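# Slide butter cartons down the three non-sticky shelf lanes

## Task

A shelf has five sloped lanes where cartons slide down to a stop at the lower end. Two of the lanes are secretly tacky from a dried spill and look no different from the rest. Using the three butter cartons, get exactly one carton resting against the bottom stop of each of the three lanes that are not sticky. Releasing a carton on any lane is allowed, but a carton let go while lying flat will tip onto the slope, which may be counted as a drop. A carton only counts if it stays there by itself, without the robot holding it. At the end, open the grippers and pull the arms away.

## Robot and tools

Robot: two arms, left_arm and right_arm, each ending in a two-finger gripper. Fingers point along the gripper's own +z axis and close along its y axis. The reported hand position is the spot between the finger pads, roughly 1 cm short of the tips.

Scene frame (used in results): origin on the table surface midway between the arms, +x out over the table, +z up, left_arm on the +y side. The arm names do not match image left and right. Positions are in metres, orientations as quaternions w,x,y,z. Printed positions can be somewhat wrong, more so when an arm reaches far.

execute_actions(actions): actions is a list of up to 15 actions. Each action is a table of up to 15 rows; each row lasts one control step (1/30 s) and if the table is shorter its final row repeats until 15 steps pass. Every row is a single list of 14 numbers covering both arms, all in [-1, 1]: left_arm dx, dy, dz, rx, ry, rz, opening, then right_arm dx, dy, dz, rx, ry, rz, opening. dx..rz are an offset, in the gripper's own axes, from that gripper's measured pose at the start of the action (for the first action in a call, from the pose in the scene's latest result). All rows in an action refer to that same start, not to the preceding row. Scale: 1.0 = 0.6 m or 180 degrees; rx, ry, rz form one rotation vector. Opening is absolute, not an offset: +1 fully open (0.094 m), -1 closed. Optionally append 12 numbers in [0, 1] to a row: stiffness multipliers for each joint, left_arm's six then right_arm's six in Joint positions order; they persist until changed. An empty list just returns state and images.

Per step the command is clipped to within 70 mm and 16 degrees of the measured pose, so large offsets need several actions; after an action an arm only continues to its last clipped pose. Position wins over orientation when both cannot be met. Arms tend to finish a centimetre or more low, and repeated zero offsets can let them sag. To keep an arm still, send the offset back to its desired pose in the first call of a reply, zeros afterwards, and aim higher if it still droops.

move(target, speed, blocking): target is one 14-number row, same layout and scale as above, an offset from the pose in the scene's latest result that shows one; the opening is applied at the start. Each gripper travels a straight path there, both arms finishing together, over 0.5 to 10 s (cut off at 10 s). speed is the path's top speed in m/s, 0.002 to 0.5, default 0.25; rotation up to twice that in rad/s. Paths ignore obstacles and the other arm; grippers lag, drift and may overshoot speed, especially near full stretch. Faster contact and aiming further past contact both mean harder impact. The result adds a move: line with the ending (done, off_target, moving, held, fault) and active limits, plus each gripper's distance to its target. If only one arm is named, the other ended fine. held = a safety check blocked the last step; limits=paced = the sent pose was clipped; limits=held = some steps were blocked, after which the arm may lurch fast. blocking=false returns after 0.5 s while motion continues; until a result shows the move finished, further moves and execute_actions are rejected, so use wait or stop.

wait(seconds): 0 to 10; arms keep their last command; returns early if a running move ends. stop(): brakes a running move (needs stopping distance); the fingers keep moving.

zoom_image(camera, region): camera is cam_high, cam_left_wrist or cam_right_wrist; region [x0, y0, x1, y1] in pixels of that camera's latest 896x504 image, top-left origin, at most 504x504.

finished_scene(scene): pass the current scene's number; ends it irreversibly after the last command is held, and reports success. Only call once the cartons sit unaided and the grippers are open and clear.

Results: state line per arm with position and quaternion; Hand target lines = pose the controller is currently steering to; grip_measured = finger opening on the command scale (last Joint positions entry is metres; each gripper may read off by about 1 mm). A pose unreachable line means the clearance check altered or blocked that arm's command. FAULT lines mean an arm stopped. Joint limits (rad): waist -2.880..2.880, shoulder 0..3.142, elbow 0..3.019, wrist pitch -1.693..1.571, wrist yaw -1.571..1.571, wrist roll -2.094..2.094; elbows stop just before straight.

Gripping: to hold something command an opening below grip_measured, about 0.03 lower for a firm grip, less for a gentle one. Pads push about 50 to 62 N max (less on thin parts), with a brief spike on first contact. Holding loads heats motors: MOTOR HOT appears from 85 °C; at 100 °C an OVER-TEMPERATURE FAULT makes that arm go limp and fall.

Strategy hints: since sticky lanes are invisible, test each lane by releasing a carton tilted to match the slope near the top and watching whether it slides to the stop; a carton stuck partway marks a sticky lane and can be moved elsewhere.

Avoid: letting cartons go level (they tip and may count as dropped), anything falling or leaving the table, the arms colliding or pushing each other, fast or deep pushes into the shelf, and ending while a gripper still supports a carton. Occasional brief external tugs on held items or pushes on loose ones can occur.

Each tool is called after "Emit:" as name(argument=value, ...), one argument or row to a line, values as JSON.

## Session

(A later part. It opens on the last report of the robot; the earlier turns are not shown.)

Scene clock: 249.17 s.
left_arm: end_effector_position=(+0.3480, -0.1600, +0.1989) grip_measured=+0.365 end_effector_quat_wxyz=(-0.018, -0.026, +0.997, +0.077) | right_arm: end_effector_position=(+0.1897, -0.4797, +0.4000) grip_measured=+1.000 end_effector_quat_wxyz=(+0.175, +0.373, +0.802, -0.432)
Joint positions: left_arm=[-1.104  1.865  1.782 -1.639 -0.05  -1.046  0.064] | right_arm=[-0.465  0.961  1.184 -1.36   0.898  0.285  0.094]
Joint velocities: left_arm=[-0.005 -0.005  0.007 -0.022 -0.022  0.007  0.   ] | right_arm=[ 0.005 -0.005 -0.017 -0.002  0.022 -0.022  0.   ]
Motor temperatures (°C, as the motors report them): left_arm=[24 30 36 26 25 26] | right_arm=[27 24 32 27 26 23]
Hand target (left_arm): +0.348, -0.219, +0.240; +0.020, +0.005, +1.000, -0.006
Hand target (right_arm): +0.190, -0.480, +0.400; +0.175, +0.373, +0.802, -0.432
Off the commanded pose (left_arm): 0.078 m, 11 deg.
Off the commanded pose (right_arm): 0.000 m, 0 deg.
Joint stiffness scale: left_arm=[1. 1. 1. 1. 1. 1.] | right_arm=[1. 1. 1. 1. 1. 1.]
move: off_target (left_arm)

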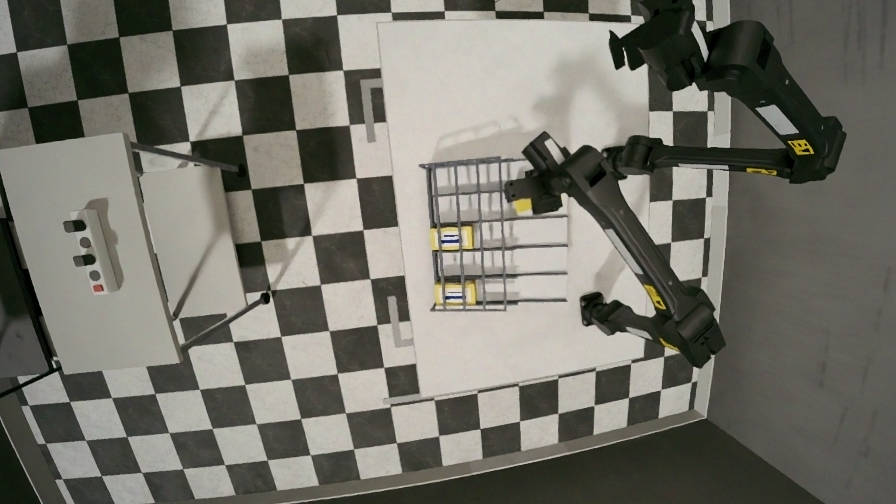

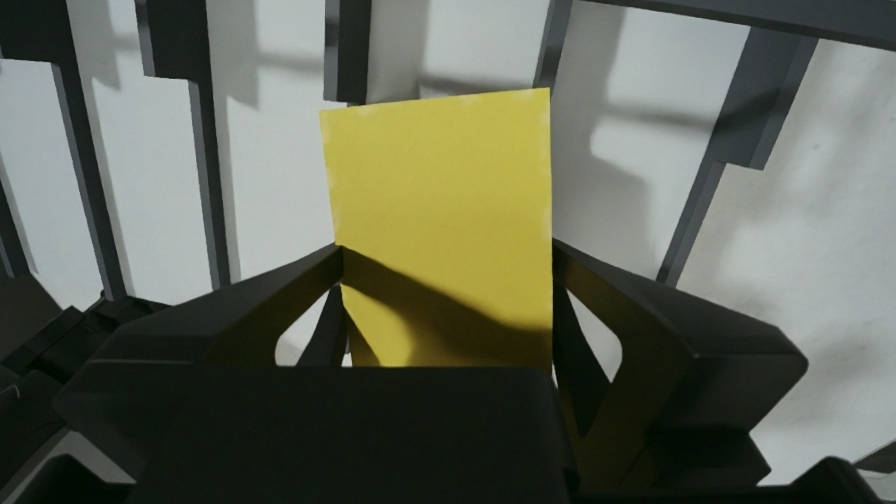

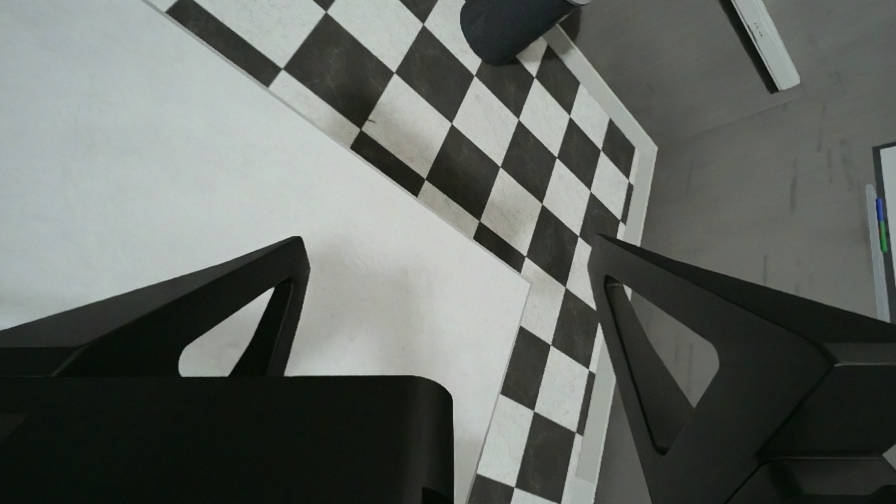

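Emit:
move(
  target=[0.03,0.03,-0.17,0.05,-0.06,-0.015,0.25,0,0,0,0,0,0,1],
  speed=0.06,
)

Emit:
move(
  target=[-0.08,0.66,0.0,0,-0.03,0,0.25,0,0,0,0,0,0,1],
  speed=0.2,
)

Scene clock: 257.40 s.
left_arm: end_effector_position=(+0.3336, -0.1496, +0.2731) grip_measured=+0.364 end_effector_quat_wxyz=(+0.057, -0.038, +0.997, +0.038) | right_arm: end_effector_position=(+0.1897, -0.4797, +0.4000) grip_measured=+1.000 end_effector_quat_wxyz=(+0.175, +0.373, +0.802, -0.432)
Joint positions: left_arm=[-1.145  1.719  1.777 -1.641 -0.137 -1.108  0.064] | right_arm=[-0.465  0.961  1.184 -1.36   0.898  0.285  0.094]
Joint velocities: left_arm=[-0.005 -0.024  0.002 -0.022 -0.007 -0.022 -0.   ] | right_arm=[ 0.005 -0.005  0.007  0.012 -0.007  0.007  0.   ]
Motor temperatures (°C, as the motors report them): left_arm=[24 30 40 26 25 26] | right_arm=[27 24 33 27 26 23]
Hand target (left_arm): +0.333, -0.158, +0.304; +0.079, -0.044, +0.996, +0.001
Hand target (right_arm): +0.190, -0.480, +0.400; +0.175, +0.373, +0.802, -0.432
Off the commanded pose (left_arm): 0.031 m, 5 deg.
Off the commanded pose (right_arm): 0.000 m, 0 deg.
Joint stiffness scale: left_arm=[1. 1. 1. 1. 1. 1.] | right_arm=[1. 1. 1. 1. 1. 1.]
move: off_target (left_arm)

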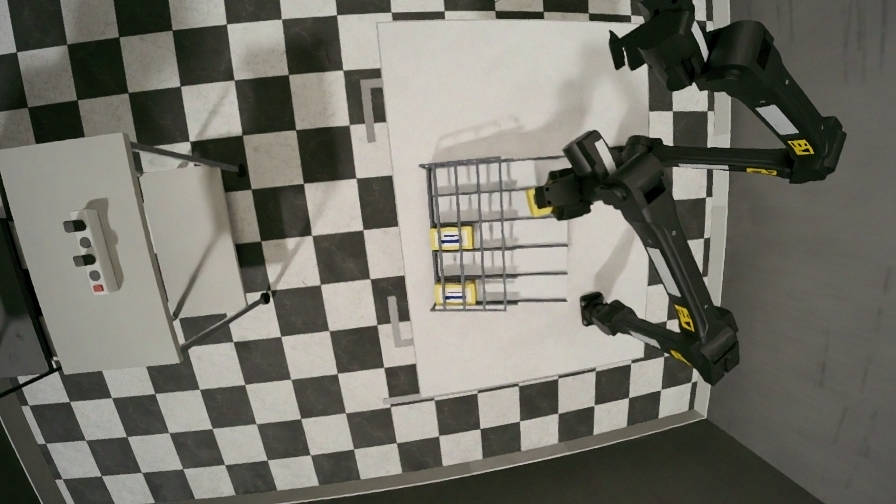

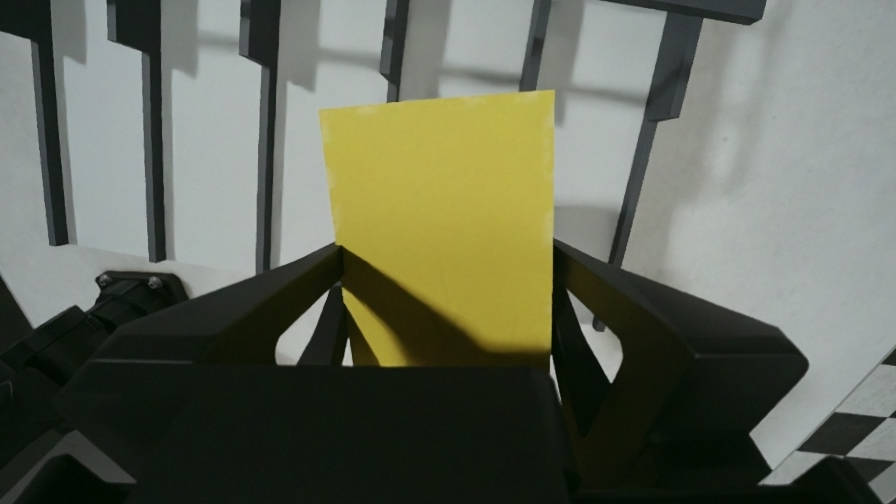

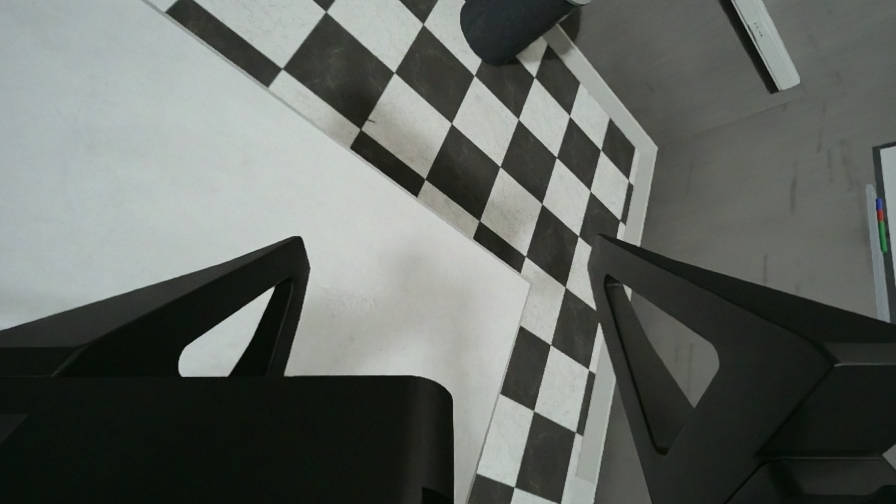

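Scene clock: 260.03 s.
left_arm: end_effector_position=(+0.3487, +0.2525, +0.3055) grip_measured=+0.364 end_effector_quat_wxyz=(+0.085, -0.045, +0.994, +0.047) | right_arm: end_effector_position=(+0.1897, -0.4797, +0.4000) grip_measured=+1.000 end_effector_quat_wxyz=(+0.175, +0.373, +0.802, -0.432)
Joint positions: left_arm=[-0.299  1.049  1.192 -1.569 -0.131 -0.266  0.064] | right_arm=[-0.465  0.961  1.184 -1.36   0.898  0.285  0.094]
Joint velocities: left_arm=[ 0.005 -0.015 -0.012 -0.007  0.051  0.022  0.   ] | right_arm=[-0.005  0.005  0.012 -0.022  0.022 -0.037  0.   ]
Motor temperatures (°C, as the motors report them): left_arm=[24 30 39 26 25 26] | right_arm=[27 24 33 27 26 23]
Hand target (left_arm): +0.351, +0.252, +0.311; +0.104, -0.037, +0.993, +0.043
Hand target (right_arm): +0.190, -0.480, +0.400; +0.175, +0.373, +0.802, -0.432
Off the commanded pose (left_arm): 0.005 m, 3 deg.
Off the commanded pose (right_arm): 0.000 m, 0 deg.
Joint stiffness scale: left_arm=[1. 1. 1. 1. 1. 1.] | right_arm=[1. 1. 1. 1. 1. 1.]
move: off_target (left_arm)

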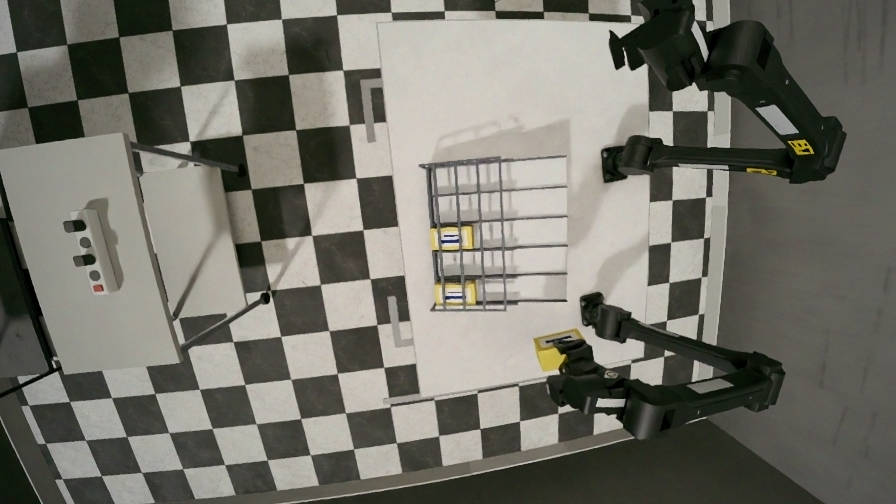

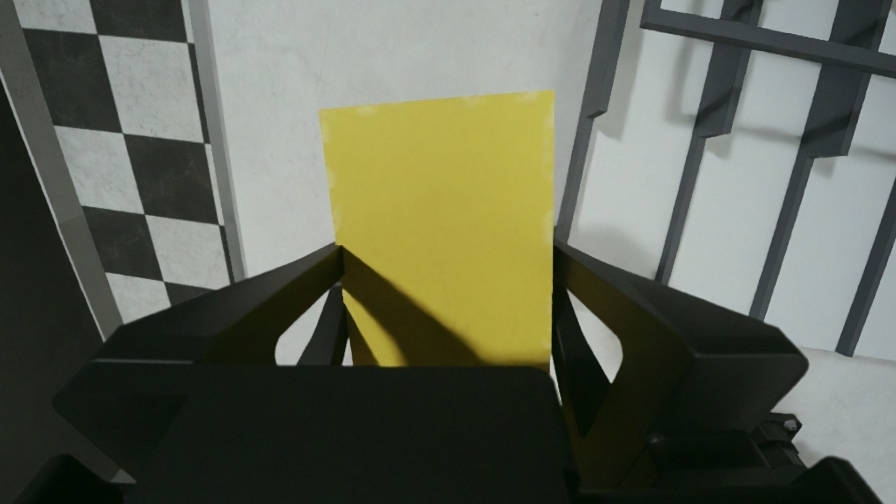

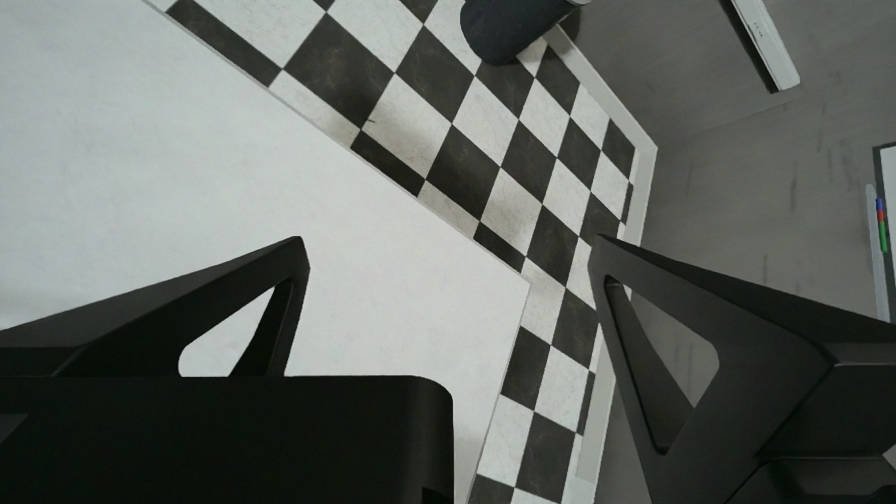

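Emit:
move(
  target=[0,0,0.385,0.018,-0.03,0.05,0.25,0,0,0,0,0,0,1],
  speed=0.12,
)

Scene clock: 266.90 s.
left_arm: end_effector_position=(+0.3757, +0.2733, +0.0721) grip_measured=+0.364 end_effector_quat_wxyz=(+0.109, +0.034, +0.993, +0.028) | right_arm: end_effector_position=(+0.1897, -0.4797, +0.4000) grip_measured=+1.000 end_effector_quat_wxyz=(+0.175, +0.373, +0.802, -0.432)
Joint positions: left_arm=[-0.188  1.208  0.667 -0.813 -0.065  0.002  0.064] | right_arm=[-0.465  0.961  1.184 -1.36   0.898  0.285  0.094]
Joint velocities: left_arm=[-0.015  0.005  0.012  0.007  0.007  0.066 -0.001] | right_arm=[-0.005 -0.005  0.002  0.002 -0.037 -0.081  0.   ]
Motor temperatures (°C, as the motors report them): left_arm=[24 30 37 26 25 26] | right_arm=[27 24 33 27 26 23]
Hand target (left_arm): +0.385, +0.276, +0.078; +0.129, +0.037, +0.991, +0.029
Hand target (right_arm): +0.190, -0.480, +0.400; +0.175, +0.373, +0.802, -0.432
Off the commanded pose (left_arm): 0.013 m, 2 deg.
Off the commanded pose (right_arm): 0.000 m, 0 deg.
Joint stiffness scale: left_arm=[1. 1. 1. 1. 1. 1.] | right_arm=[1. 1. 1. 1. 1. 1.]
move: off_target (left_arm)

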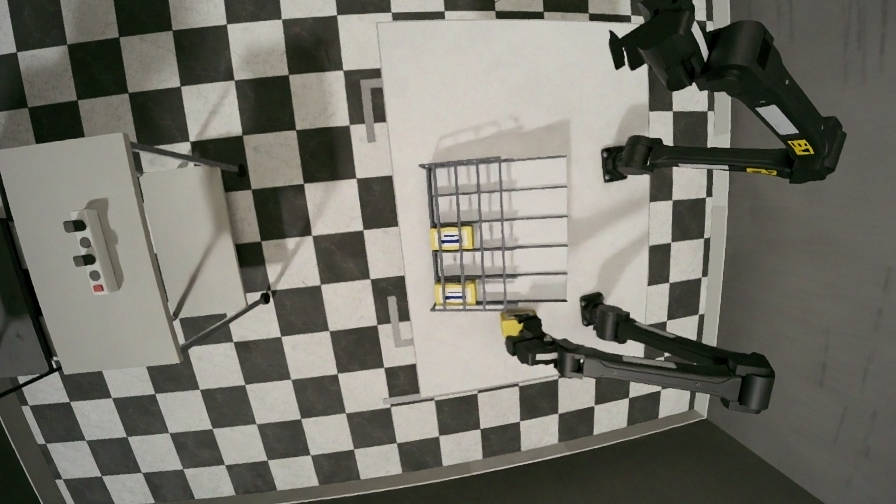

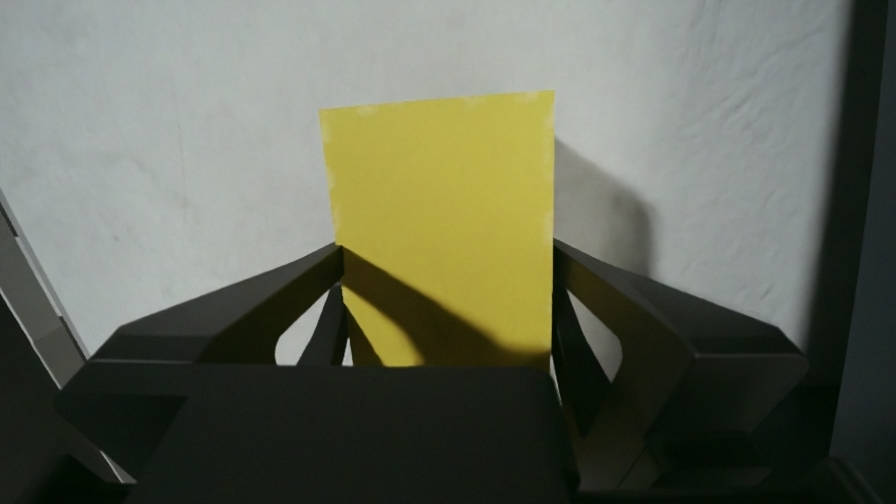

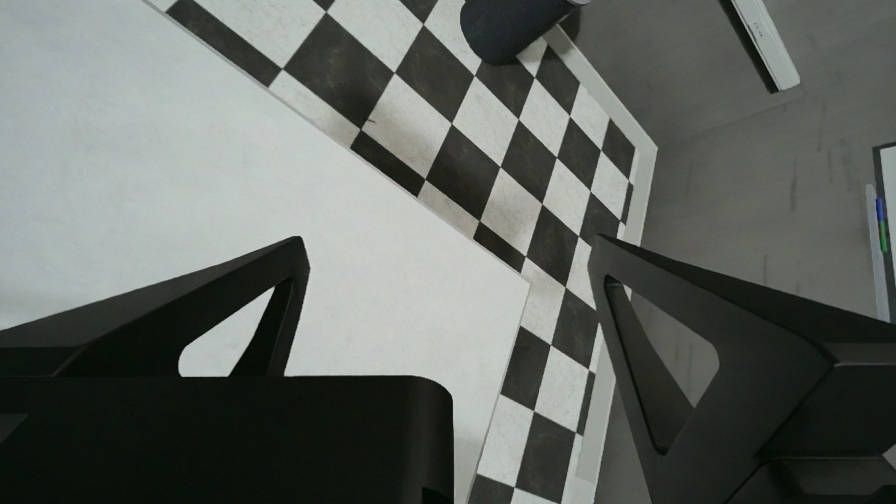

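Emit:
move(
  target=[0,0,0.022,0.005,-0.02,0,0.25,0,0,0,0,0,0,1],
  speed=0.02,
)

Emit:
move(
  target=[0,0,0,0,0,0,0.9,0,0,0,0,0,0,1],
  speed=0.02,
)

Scene clock: 271.57 s.
left_arm: end_effector_position=(+0.3760, +0.2713, +0.0593) grip_measured=+0.364 end_effector_quat_wxyz=(+0.129, +0.035, +0.991, +0.021) | right_arm: end_effector_position=(+0.1897, -0.4797, +0.4000) grip_measured=+1.000 end_effector_quat_wxyz=(+0.175, +0.373, +0.802, -0.432)
Joint positions: left_arm=[-0.187  1.209  0.62  -0.725 -0.051  0.004  0.064] | right_arm=[-0.465  0.961  1.184 -1.36   0.898  0.285  0.094]
Joint velocities: left_arm=[-0.015  0.005 -0.002  0.012 -0.066  0.007 -0.   ] | right_arm=[-0.015 -0.005  0.007 -0.007 -0.022 -0.022  0.   ]
Motor temperatures (°C, as the motors report them): left_arm=[24 29 36 26 25 26] | right_arm=[27 24 33 27 26 23]
Hand target (left_arm): +0.378, +0.274, +0.059; +0.140, +0.036, +0.989, +0.020
Hand target (right_arm): +0.190, -0.480, +0.400; +0.175, +0.373, +0.802, -0.432
Off the commanded pose (left_arm): 0.004 m, 1 deg.
Off the commanded pose (right_arm): 0.000 m, 0 deg.
Joint stiffness scale: left_arm=[1. 1. 1. 1. 1. 1.] | right_arm=[1. 1. 1. 1. 1. 1.]
move: done

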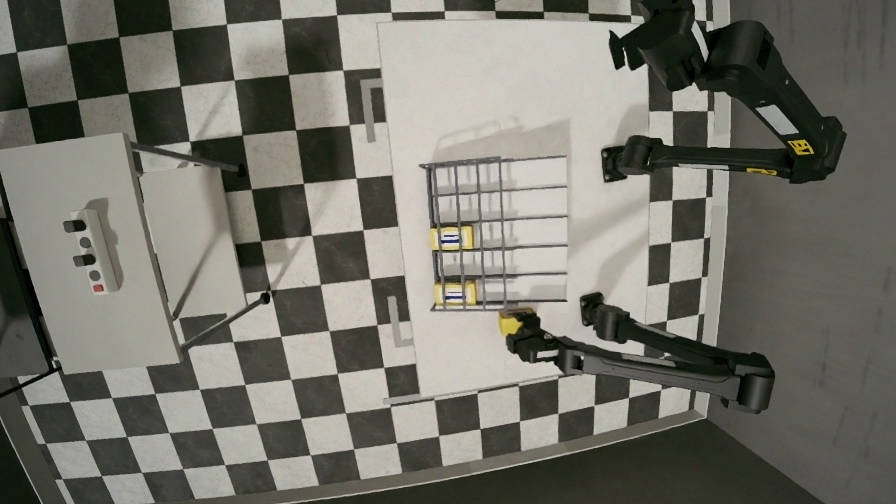

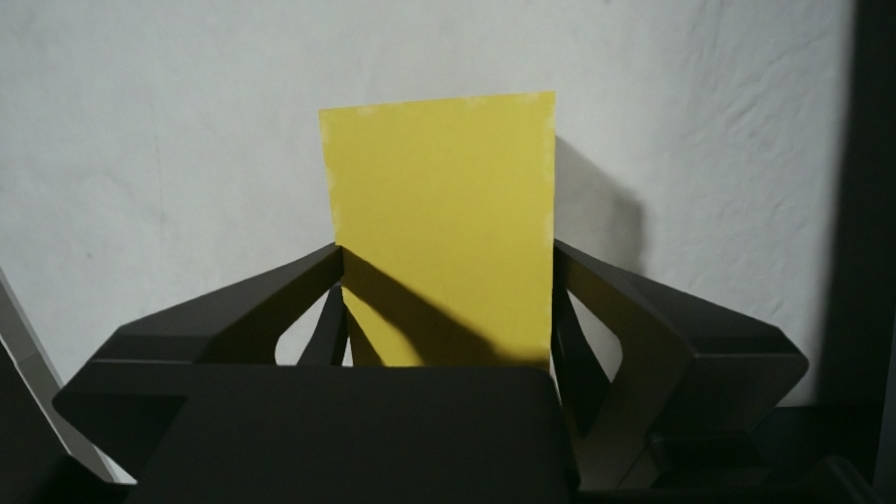

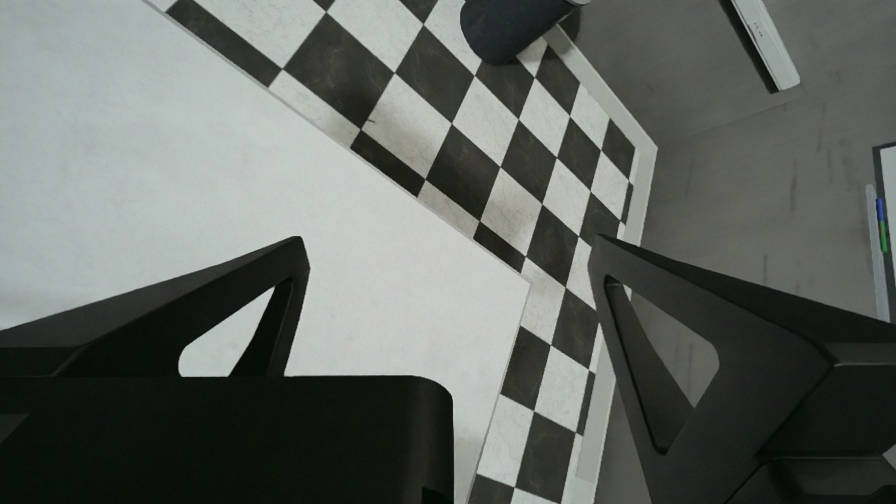

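Scene clock: 272.07 s.
left_arm: end_effector_position=(+0.3760, +0.2713, +0.0593) grip_measured=+0.897 end_effector_quat_wxyz=(+0.129, +0.035, +0.991, +0.021) | right_arm: end_effector_position=(+0.1897, -0.4797, +0.4000) grip_measured=+1.000 end_effector_quat_wxyz=(+0.175, +0.373, +0.802, -0.432)
Joint positions: left_arm=[-0.187  1.209  0.62  -0.725 -0.051  0.004  0.089] | right_arm=[-0.465  0.961  1.184 -1.36   0.898  0.285  0.094]
Joint velocities: left_arm=[ 0.005 -0.015  0.002  0.002  0.037 -0.007  0.   ] | right_arm=[-0.015 -0.005 -0.002 -0.017  0.022  0.007  0.   ]
Motor temperatures (°C, as the motors report them): left_arm=[24 29 36 26 25 26] | right_arm=[27 24 33 27 26 23]
Hand target (left_arm): +0.376, +0.271, +0.059; +0.129, +0.035, +0.991, +0.021
Hand target (right_arm): +0.190, -0.480, +0.400; +0.175, +0.373, +0.802, -0.432
Off the commanded pose (left_arm): 0.000 m, 0 deg.
Off the commanded pose (right_arm): 0.000 m, 0 deg.
Joint stiffness scale: left_arm=[1. 1. 1. 1. 1. 1.] | right_arm=[1. 1. 1. 1. 1. 1.]
move: done

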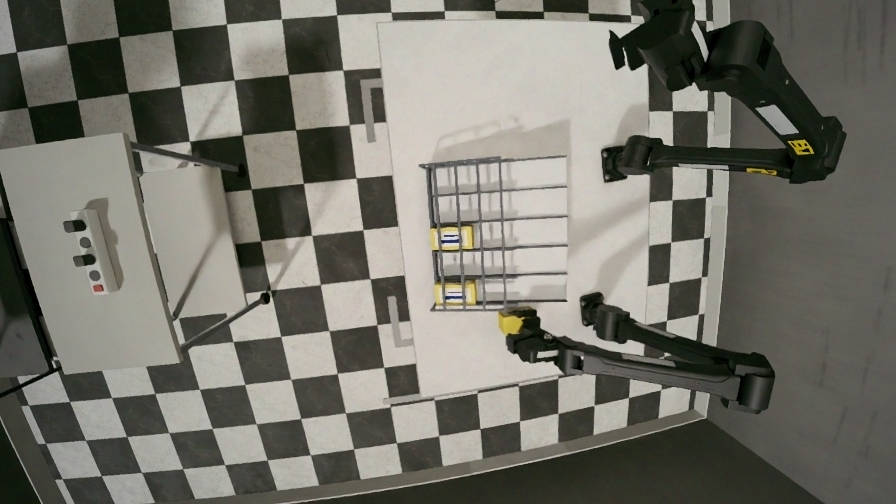

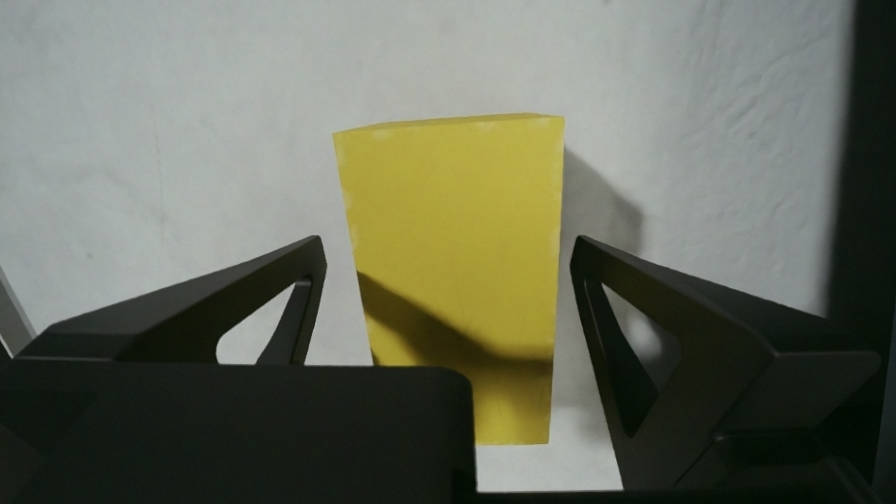

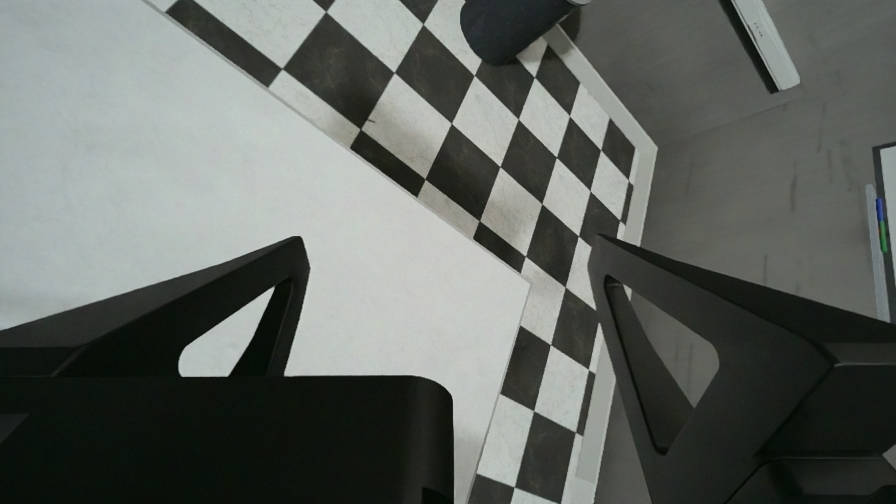

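Emit:
move(
  target=[0,-0.006,0.006,0,-0.005,-0.022,0.9,0,0,0,0,0,0,1],
  speed=0.02,
)

Emit:
move(
  target=[0,0,0,0,0,0,0.28,0,0,0,0,0,0,1],
  speed=0.02,
)

Scene clock: 277.00 s.
left_arm: end_effector_position=(+0.3779, +0.2711, +0.0598) grip_measured=+0.897 end_effector_quat_wxyz=(+0.134, +0.004, +0.991, +0.017) | right_arm: end_effector_position=(+0.1897, -0.4797, +0.4000) grip_measured=+1.000 end_effector_quat_wxyz=(+0.175, +0.373, +0.802, -0.432)
Joint positions: left_arm=[-0.188  1.209  0.62  -0.717 -0.052 -0.058  0.089] | right_arm=[-0.465  0.961  1.184 -1.36   0.898  0.285  0.094]
Joint velocities: left_arm=[-0.005  0.005  0.012 -0.017  0.007  0.051  0.   ] | right_arm=[-0.005 -0.005 -0.002 -0.002 -0.037  0.081  0.   ]
Motor temperatures (°C, as the motors report them): left_arm=[24 29 36 26 25 26] | right_arm=[27 24 33 27 26 23]
Hand target (left_arm): +0.377, +0.268, +0.056; +0.138, +0.001, +0.990, +0.016
Hand target (right_arm): +0.190, -0.480, +0.400; +0.175, +0.373, +0.802, -0.432
Off the commanded pose (left_arm): 0.005 m, 1 deg.
Off the commanded pose (right_arm): 0.000 m, 0 deg.
Joint stiffness scale: left_arm=[1. 1. 1. 1. 1. 1.] | right_arm=[1. 1. 1. 1. 1. 1.]
move: done

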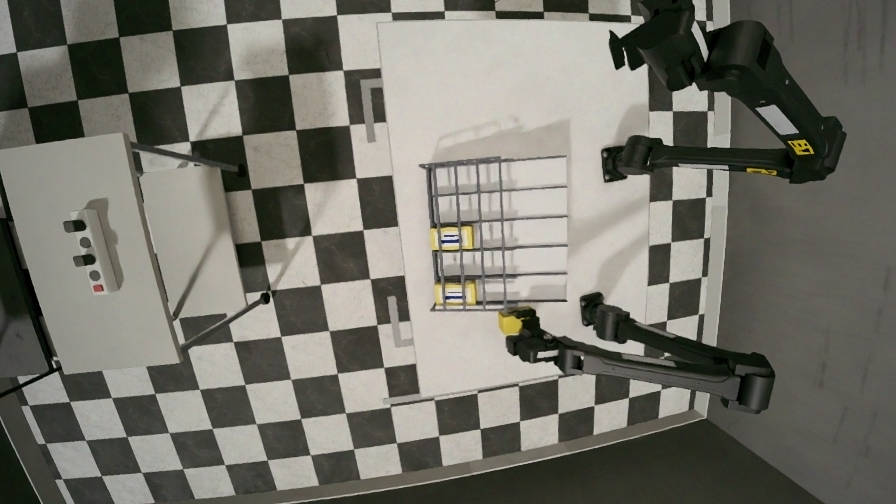

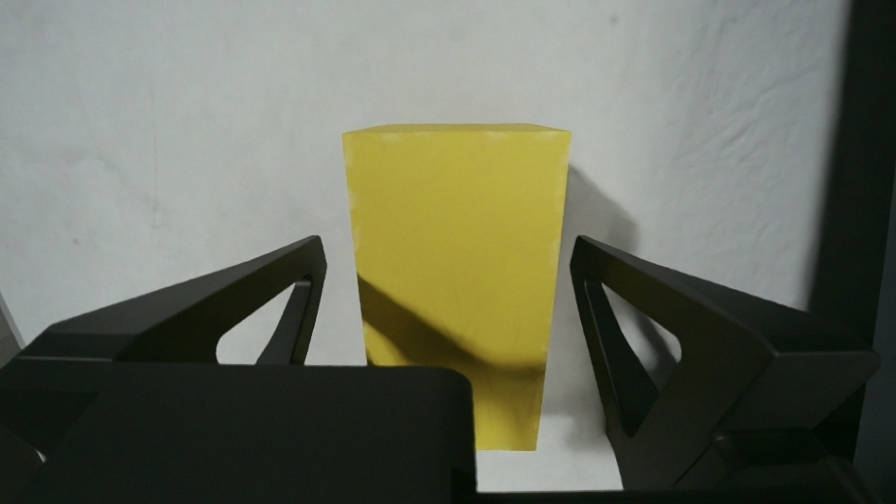

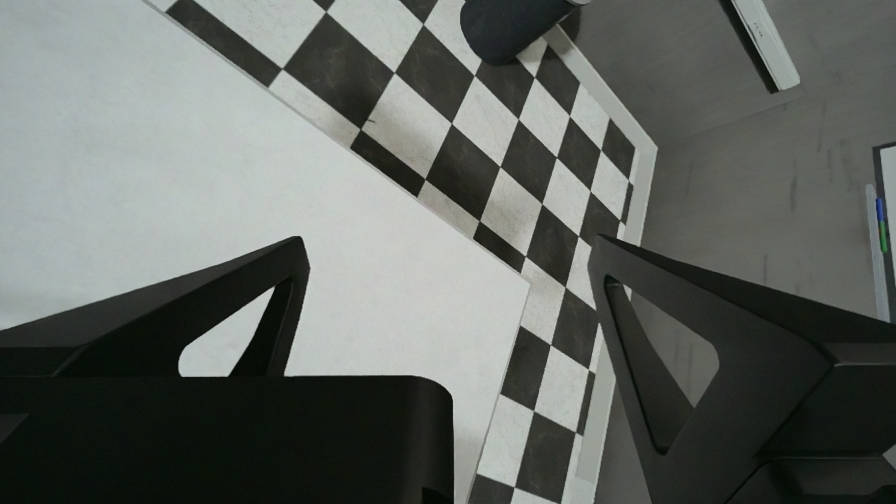

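Scene clock: 277.50 s.
left_arm: end_effector_position=(+0.3778, +0.2707, +0.0598) grip_measured=+0.322 end_effector_quat_wxyz=(+0.134, +0.004, +0.991, +0.016) | right_arm: end_effector_position=(+0.1897, -0.4797, +0.4000) grip_measured=+1.000 end_effector_quat_wxyz=(+0.175, +0.373, +0.802, -0.432)
Joint positions: left_arm=[-0.188  1.209  0.62  -0.717 -0.05  -0.058  0.062] | right_arm=[-0.465  0.961  1.184 -1.36   0.898  0.285  0.094]
Joint velocities: left_arm=[-0.024 -0.015  0.007 -0.012  0.022  0.037 -0.001] | right_arm=[-0.005 -0.015  0.002  0.002 -0.051  0.037  0.   ]
Motor temperatures (°C, as the motors report them): left_arm=[24 29 36 26 25 26] | right_arm=[27 24 33 27 26 23]
Hand target (left_arm): +0.378, +0.271, +0.060; +0.134, +0.004, +0.991, +0.017
Hand target (right_arm): +0.190, -0.480, +0.400; +0.175, +0.373, +0.802, -0.432
Off the commanded pose (left_arm): 0.000 m, 0 deg.
Off the commanded pose (right_arm): 0.000 m, 0 deg.
Joint stiffness scale: left_arm=[1. 1. 1. 1. 1. 1.] | right_arm=[1. 1. 1. 1. 1. 1.]
move: done

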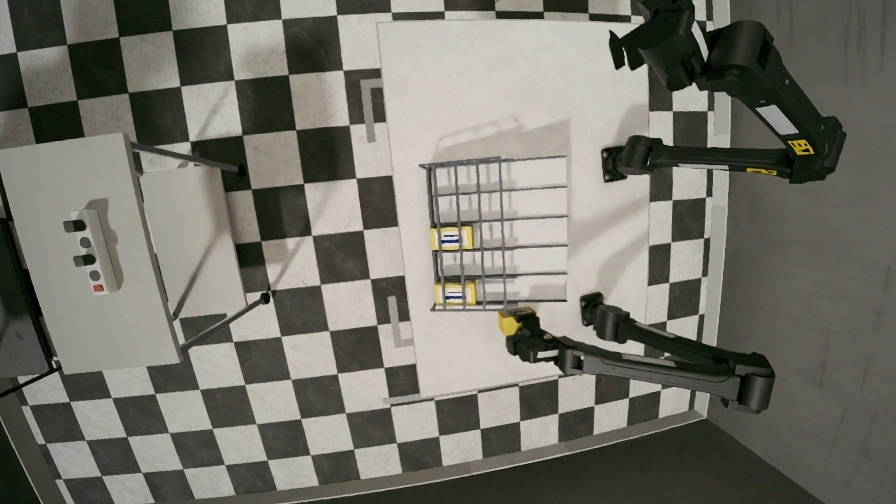

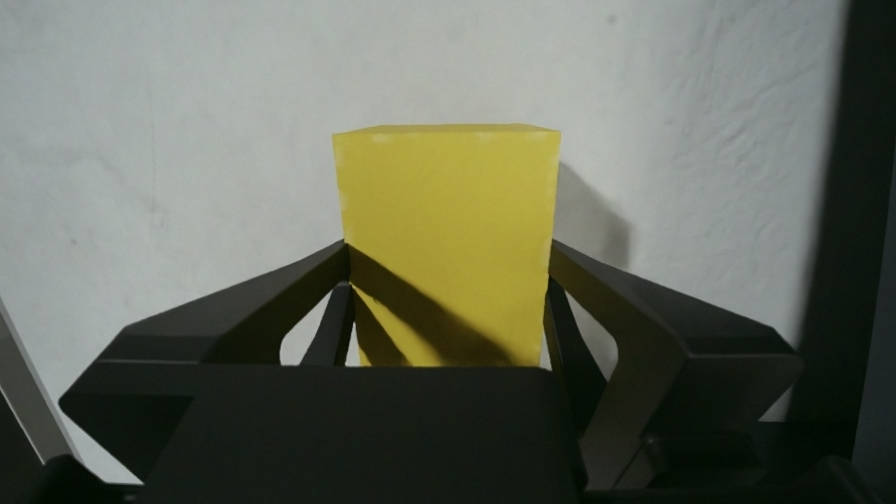

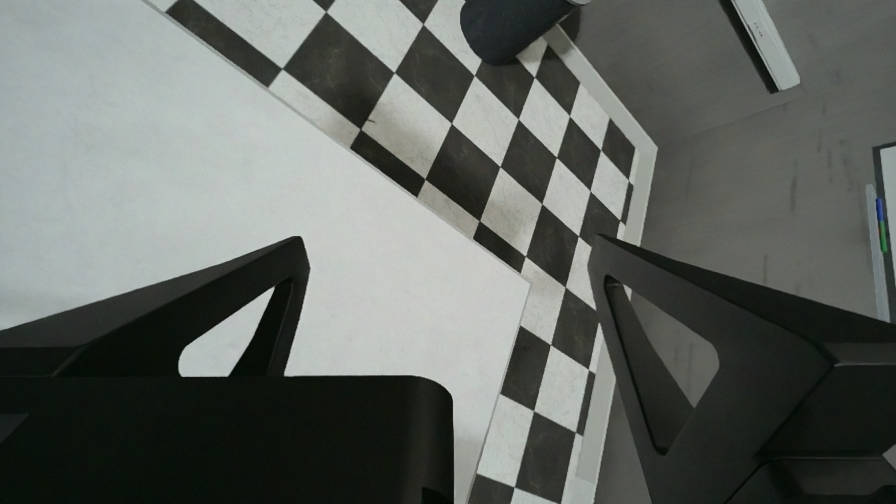

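Emit:
move(
  target=[-0.11,0,-0.41,0,0,0,0.28,0,0,0,0,0,0,1],
  speed=0.15,
)

Emit:
move(
  target=[0,-0.69,-0.05,0.015,0,0,0.28,0,0,0,0,0,0,1],
  speed=0.2,
)

Scene clock: 287.17 s.
left_arm: end_effector_position=(+0.3670, +0.2677, +0.2824) grip_measured=+0.322 end_effector_quat_wxyz=(+0.104, +0.008, +0.994, +0.018) | right_arm: end_effector_position=(+0.1897, -0.4797, +0.4000) grip_measured=+1.000 end_effector_quat_wxyz=(+0.175, +0.373, +0.802, -0.432)
Joint positions: left_arm=[-0.201  1.049  1.128 -1.444 -0.052 -0.066  0.062] | right_arm=[-0.465  0.961  1.184 -1.36   0.898  0.285  0.094]
Joint velocities: left_arm=[ 0.005 -0.005 -0.007 -0.002  0.022 -0.051 -0.001] | right_arm=[ 0.005 -0.005  0.002 -0.002 -0.095  0.037  0.   ]
Motor temperatures (°C, as the motors report them): left_arm=[24 29 36 26 25 26] | right_arm=[27 24 33 27 26 23]
Hand target (left_arm): +0.377, +0.264, +0.314; +0.135, +0.004, +0.991, +0.015
Hand target (right_arm): +0.190, -0.480, +0.400; +0.175, +0.373, +0.802, -0.432
Off the commanded pose (left_arm): 0.034 m, 3 deg.
Off the commanded pose (right_arm): 0.000 m, 0 deg.
Joint stiffness scale: left_arm=[1. 1. 1. 1. 1. 1.] | right_arm=[1. 1. 1. 1. 1. 1.]
move: off_target (left_arm)

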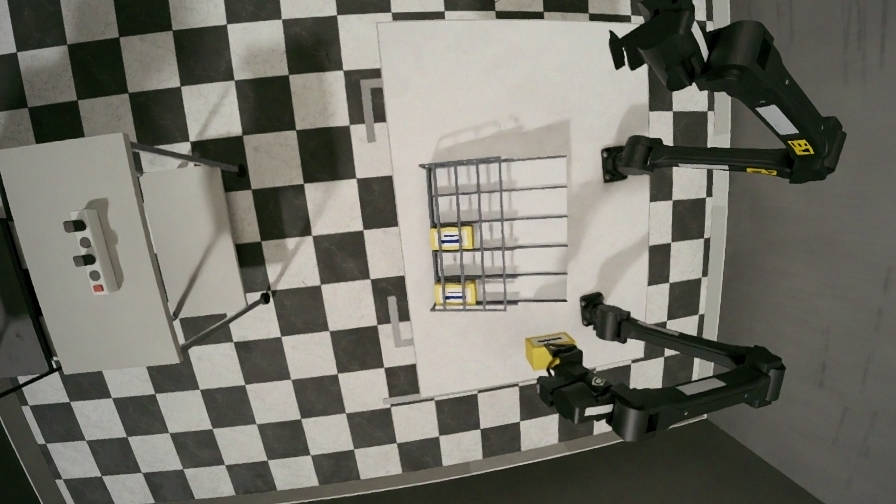

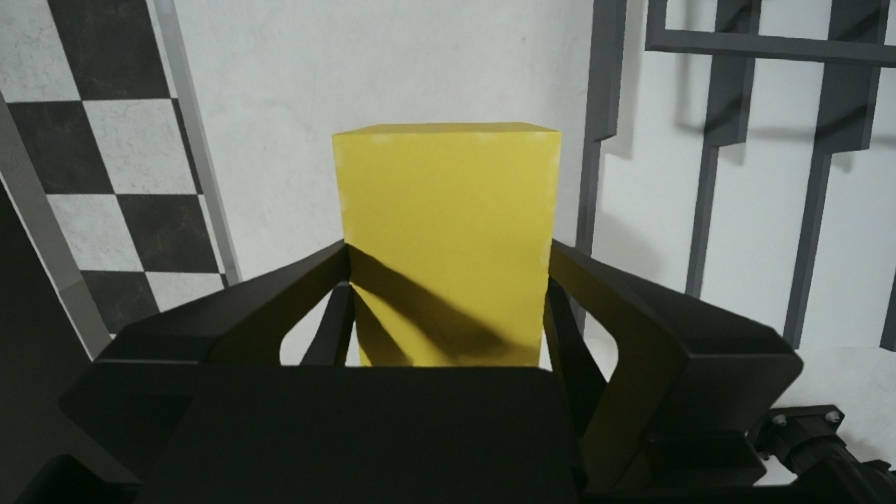

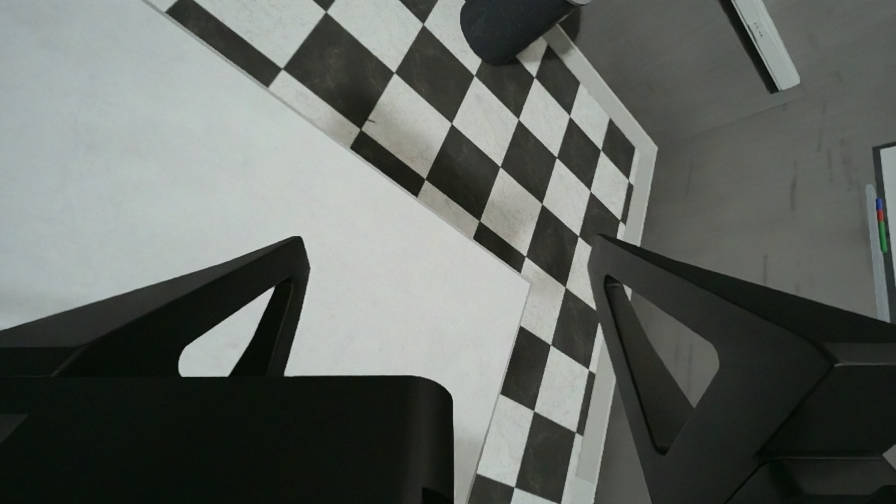

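Scene clock: 289.73 s.
left_arm: end_effector_position=(+0.3462, -0.1404, +0.2574) grip_measured=+0.322 end_effector_quat_wxyz=(+0.084, +0.022, +0.996, +0.021) | right_arm: end_effector_position=(+0.1897, -0.4797, +0.4000) grip_measured=+1.000 end_effector_quat_wxyz=(+0.175, +0.373, +0.802, -0.432)
Joint positions: left_arm=[-1.123  1.669  1.668 -1.512 -0.163 -0.96   0.062] | right_arm=[-0.465  0.961  1.184 -1.36   0.898  0.285  0.094]
Joint velocities: left_arm=[-0.015 -0.005 -0.012  0.007  0.007 -0.051  0.   ] | right_arm=[-0.005  0.005 -0.002 -0.012  0.037 -0.007  0.   ]
Motor temperatures (°C, as the motors report them): left_arm=[24 29 37 26 25 26] | right_arm=[27 24 33 27 26 23]
Hand target (left_arm): +0.353, -0.150, +0.295; +0.105, +0.010, +0.994, -0.009
Hand target (right_arm): +0.190, -0.480, +0.400; +0.175, +0.373, +0.802, -0.432
Off the commanded pose (left_arm): 0.041 m, 4 deg.
Off the commanded pose (right_arm): 0.000 m, 0 deg.
Joint stiffness scale: left_arm=[1. 1. 1. 1. 1. 1.] | right_arm=[1. 1. 1. 1. 1. 1.]
move: off_target (left_arm)

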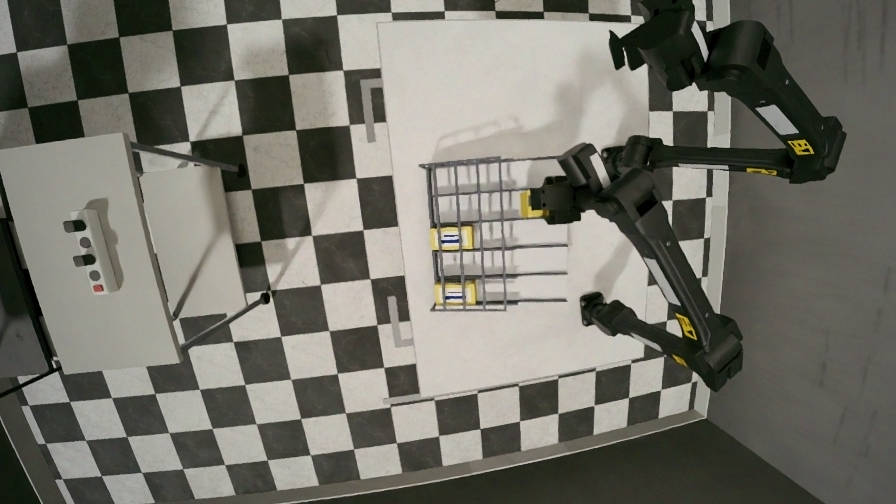

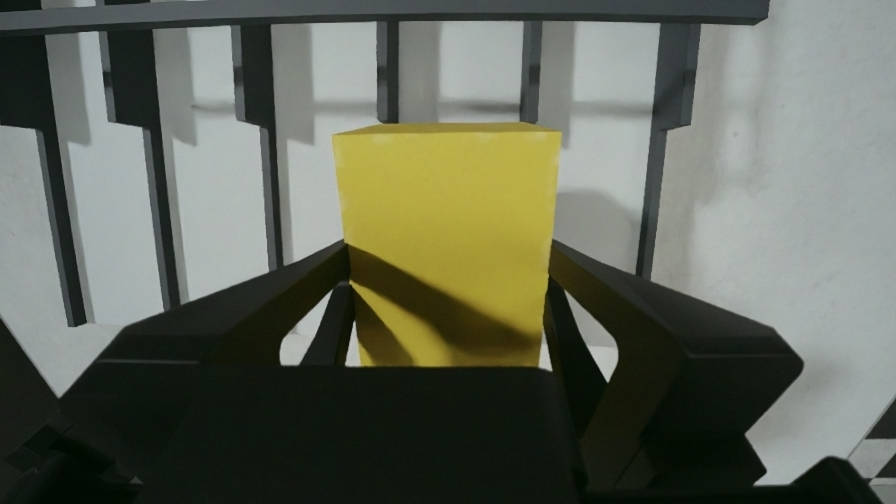

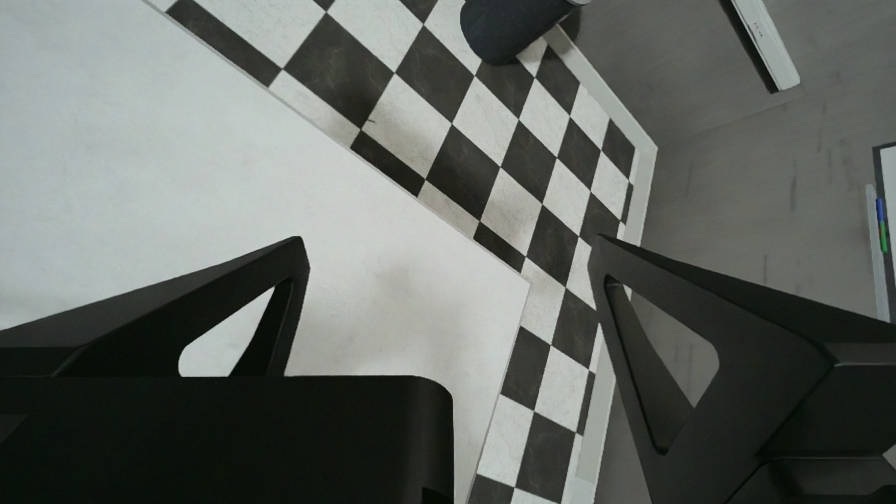

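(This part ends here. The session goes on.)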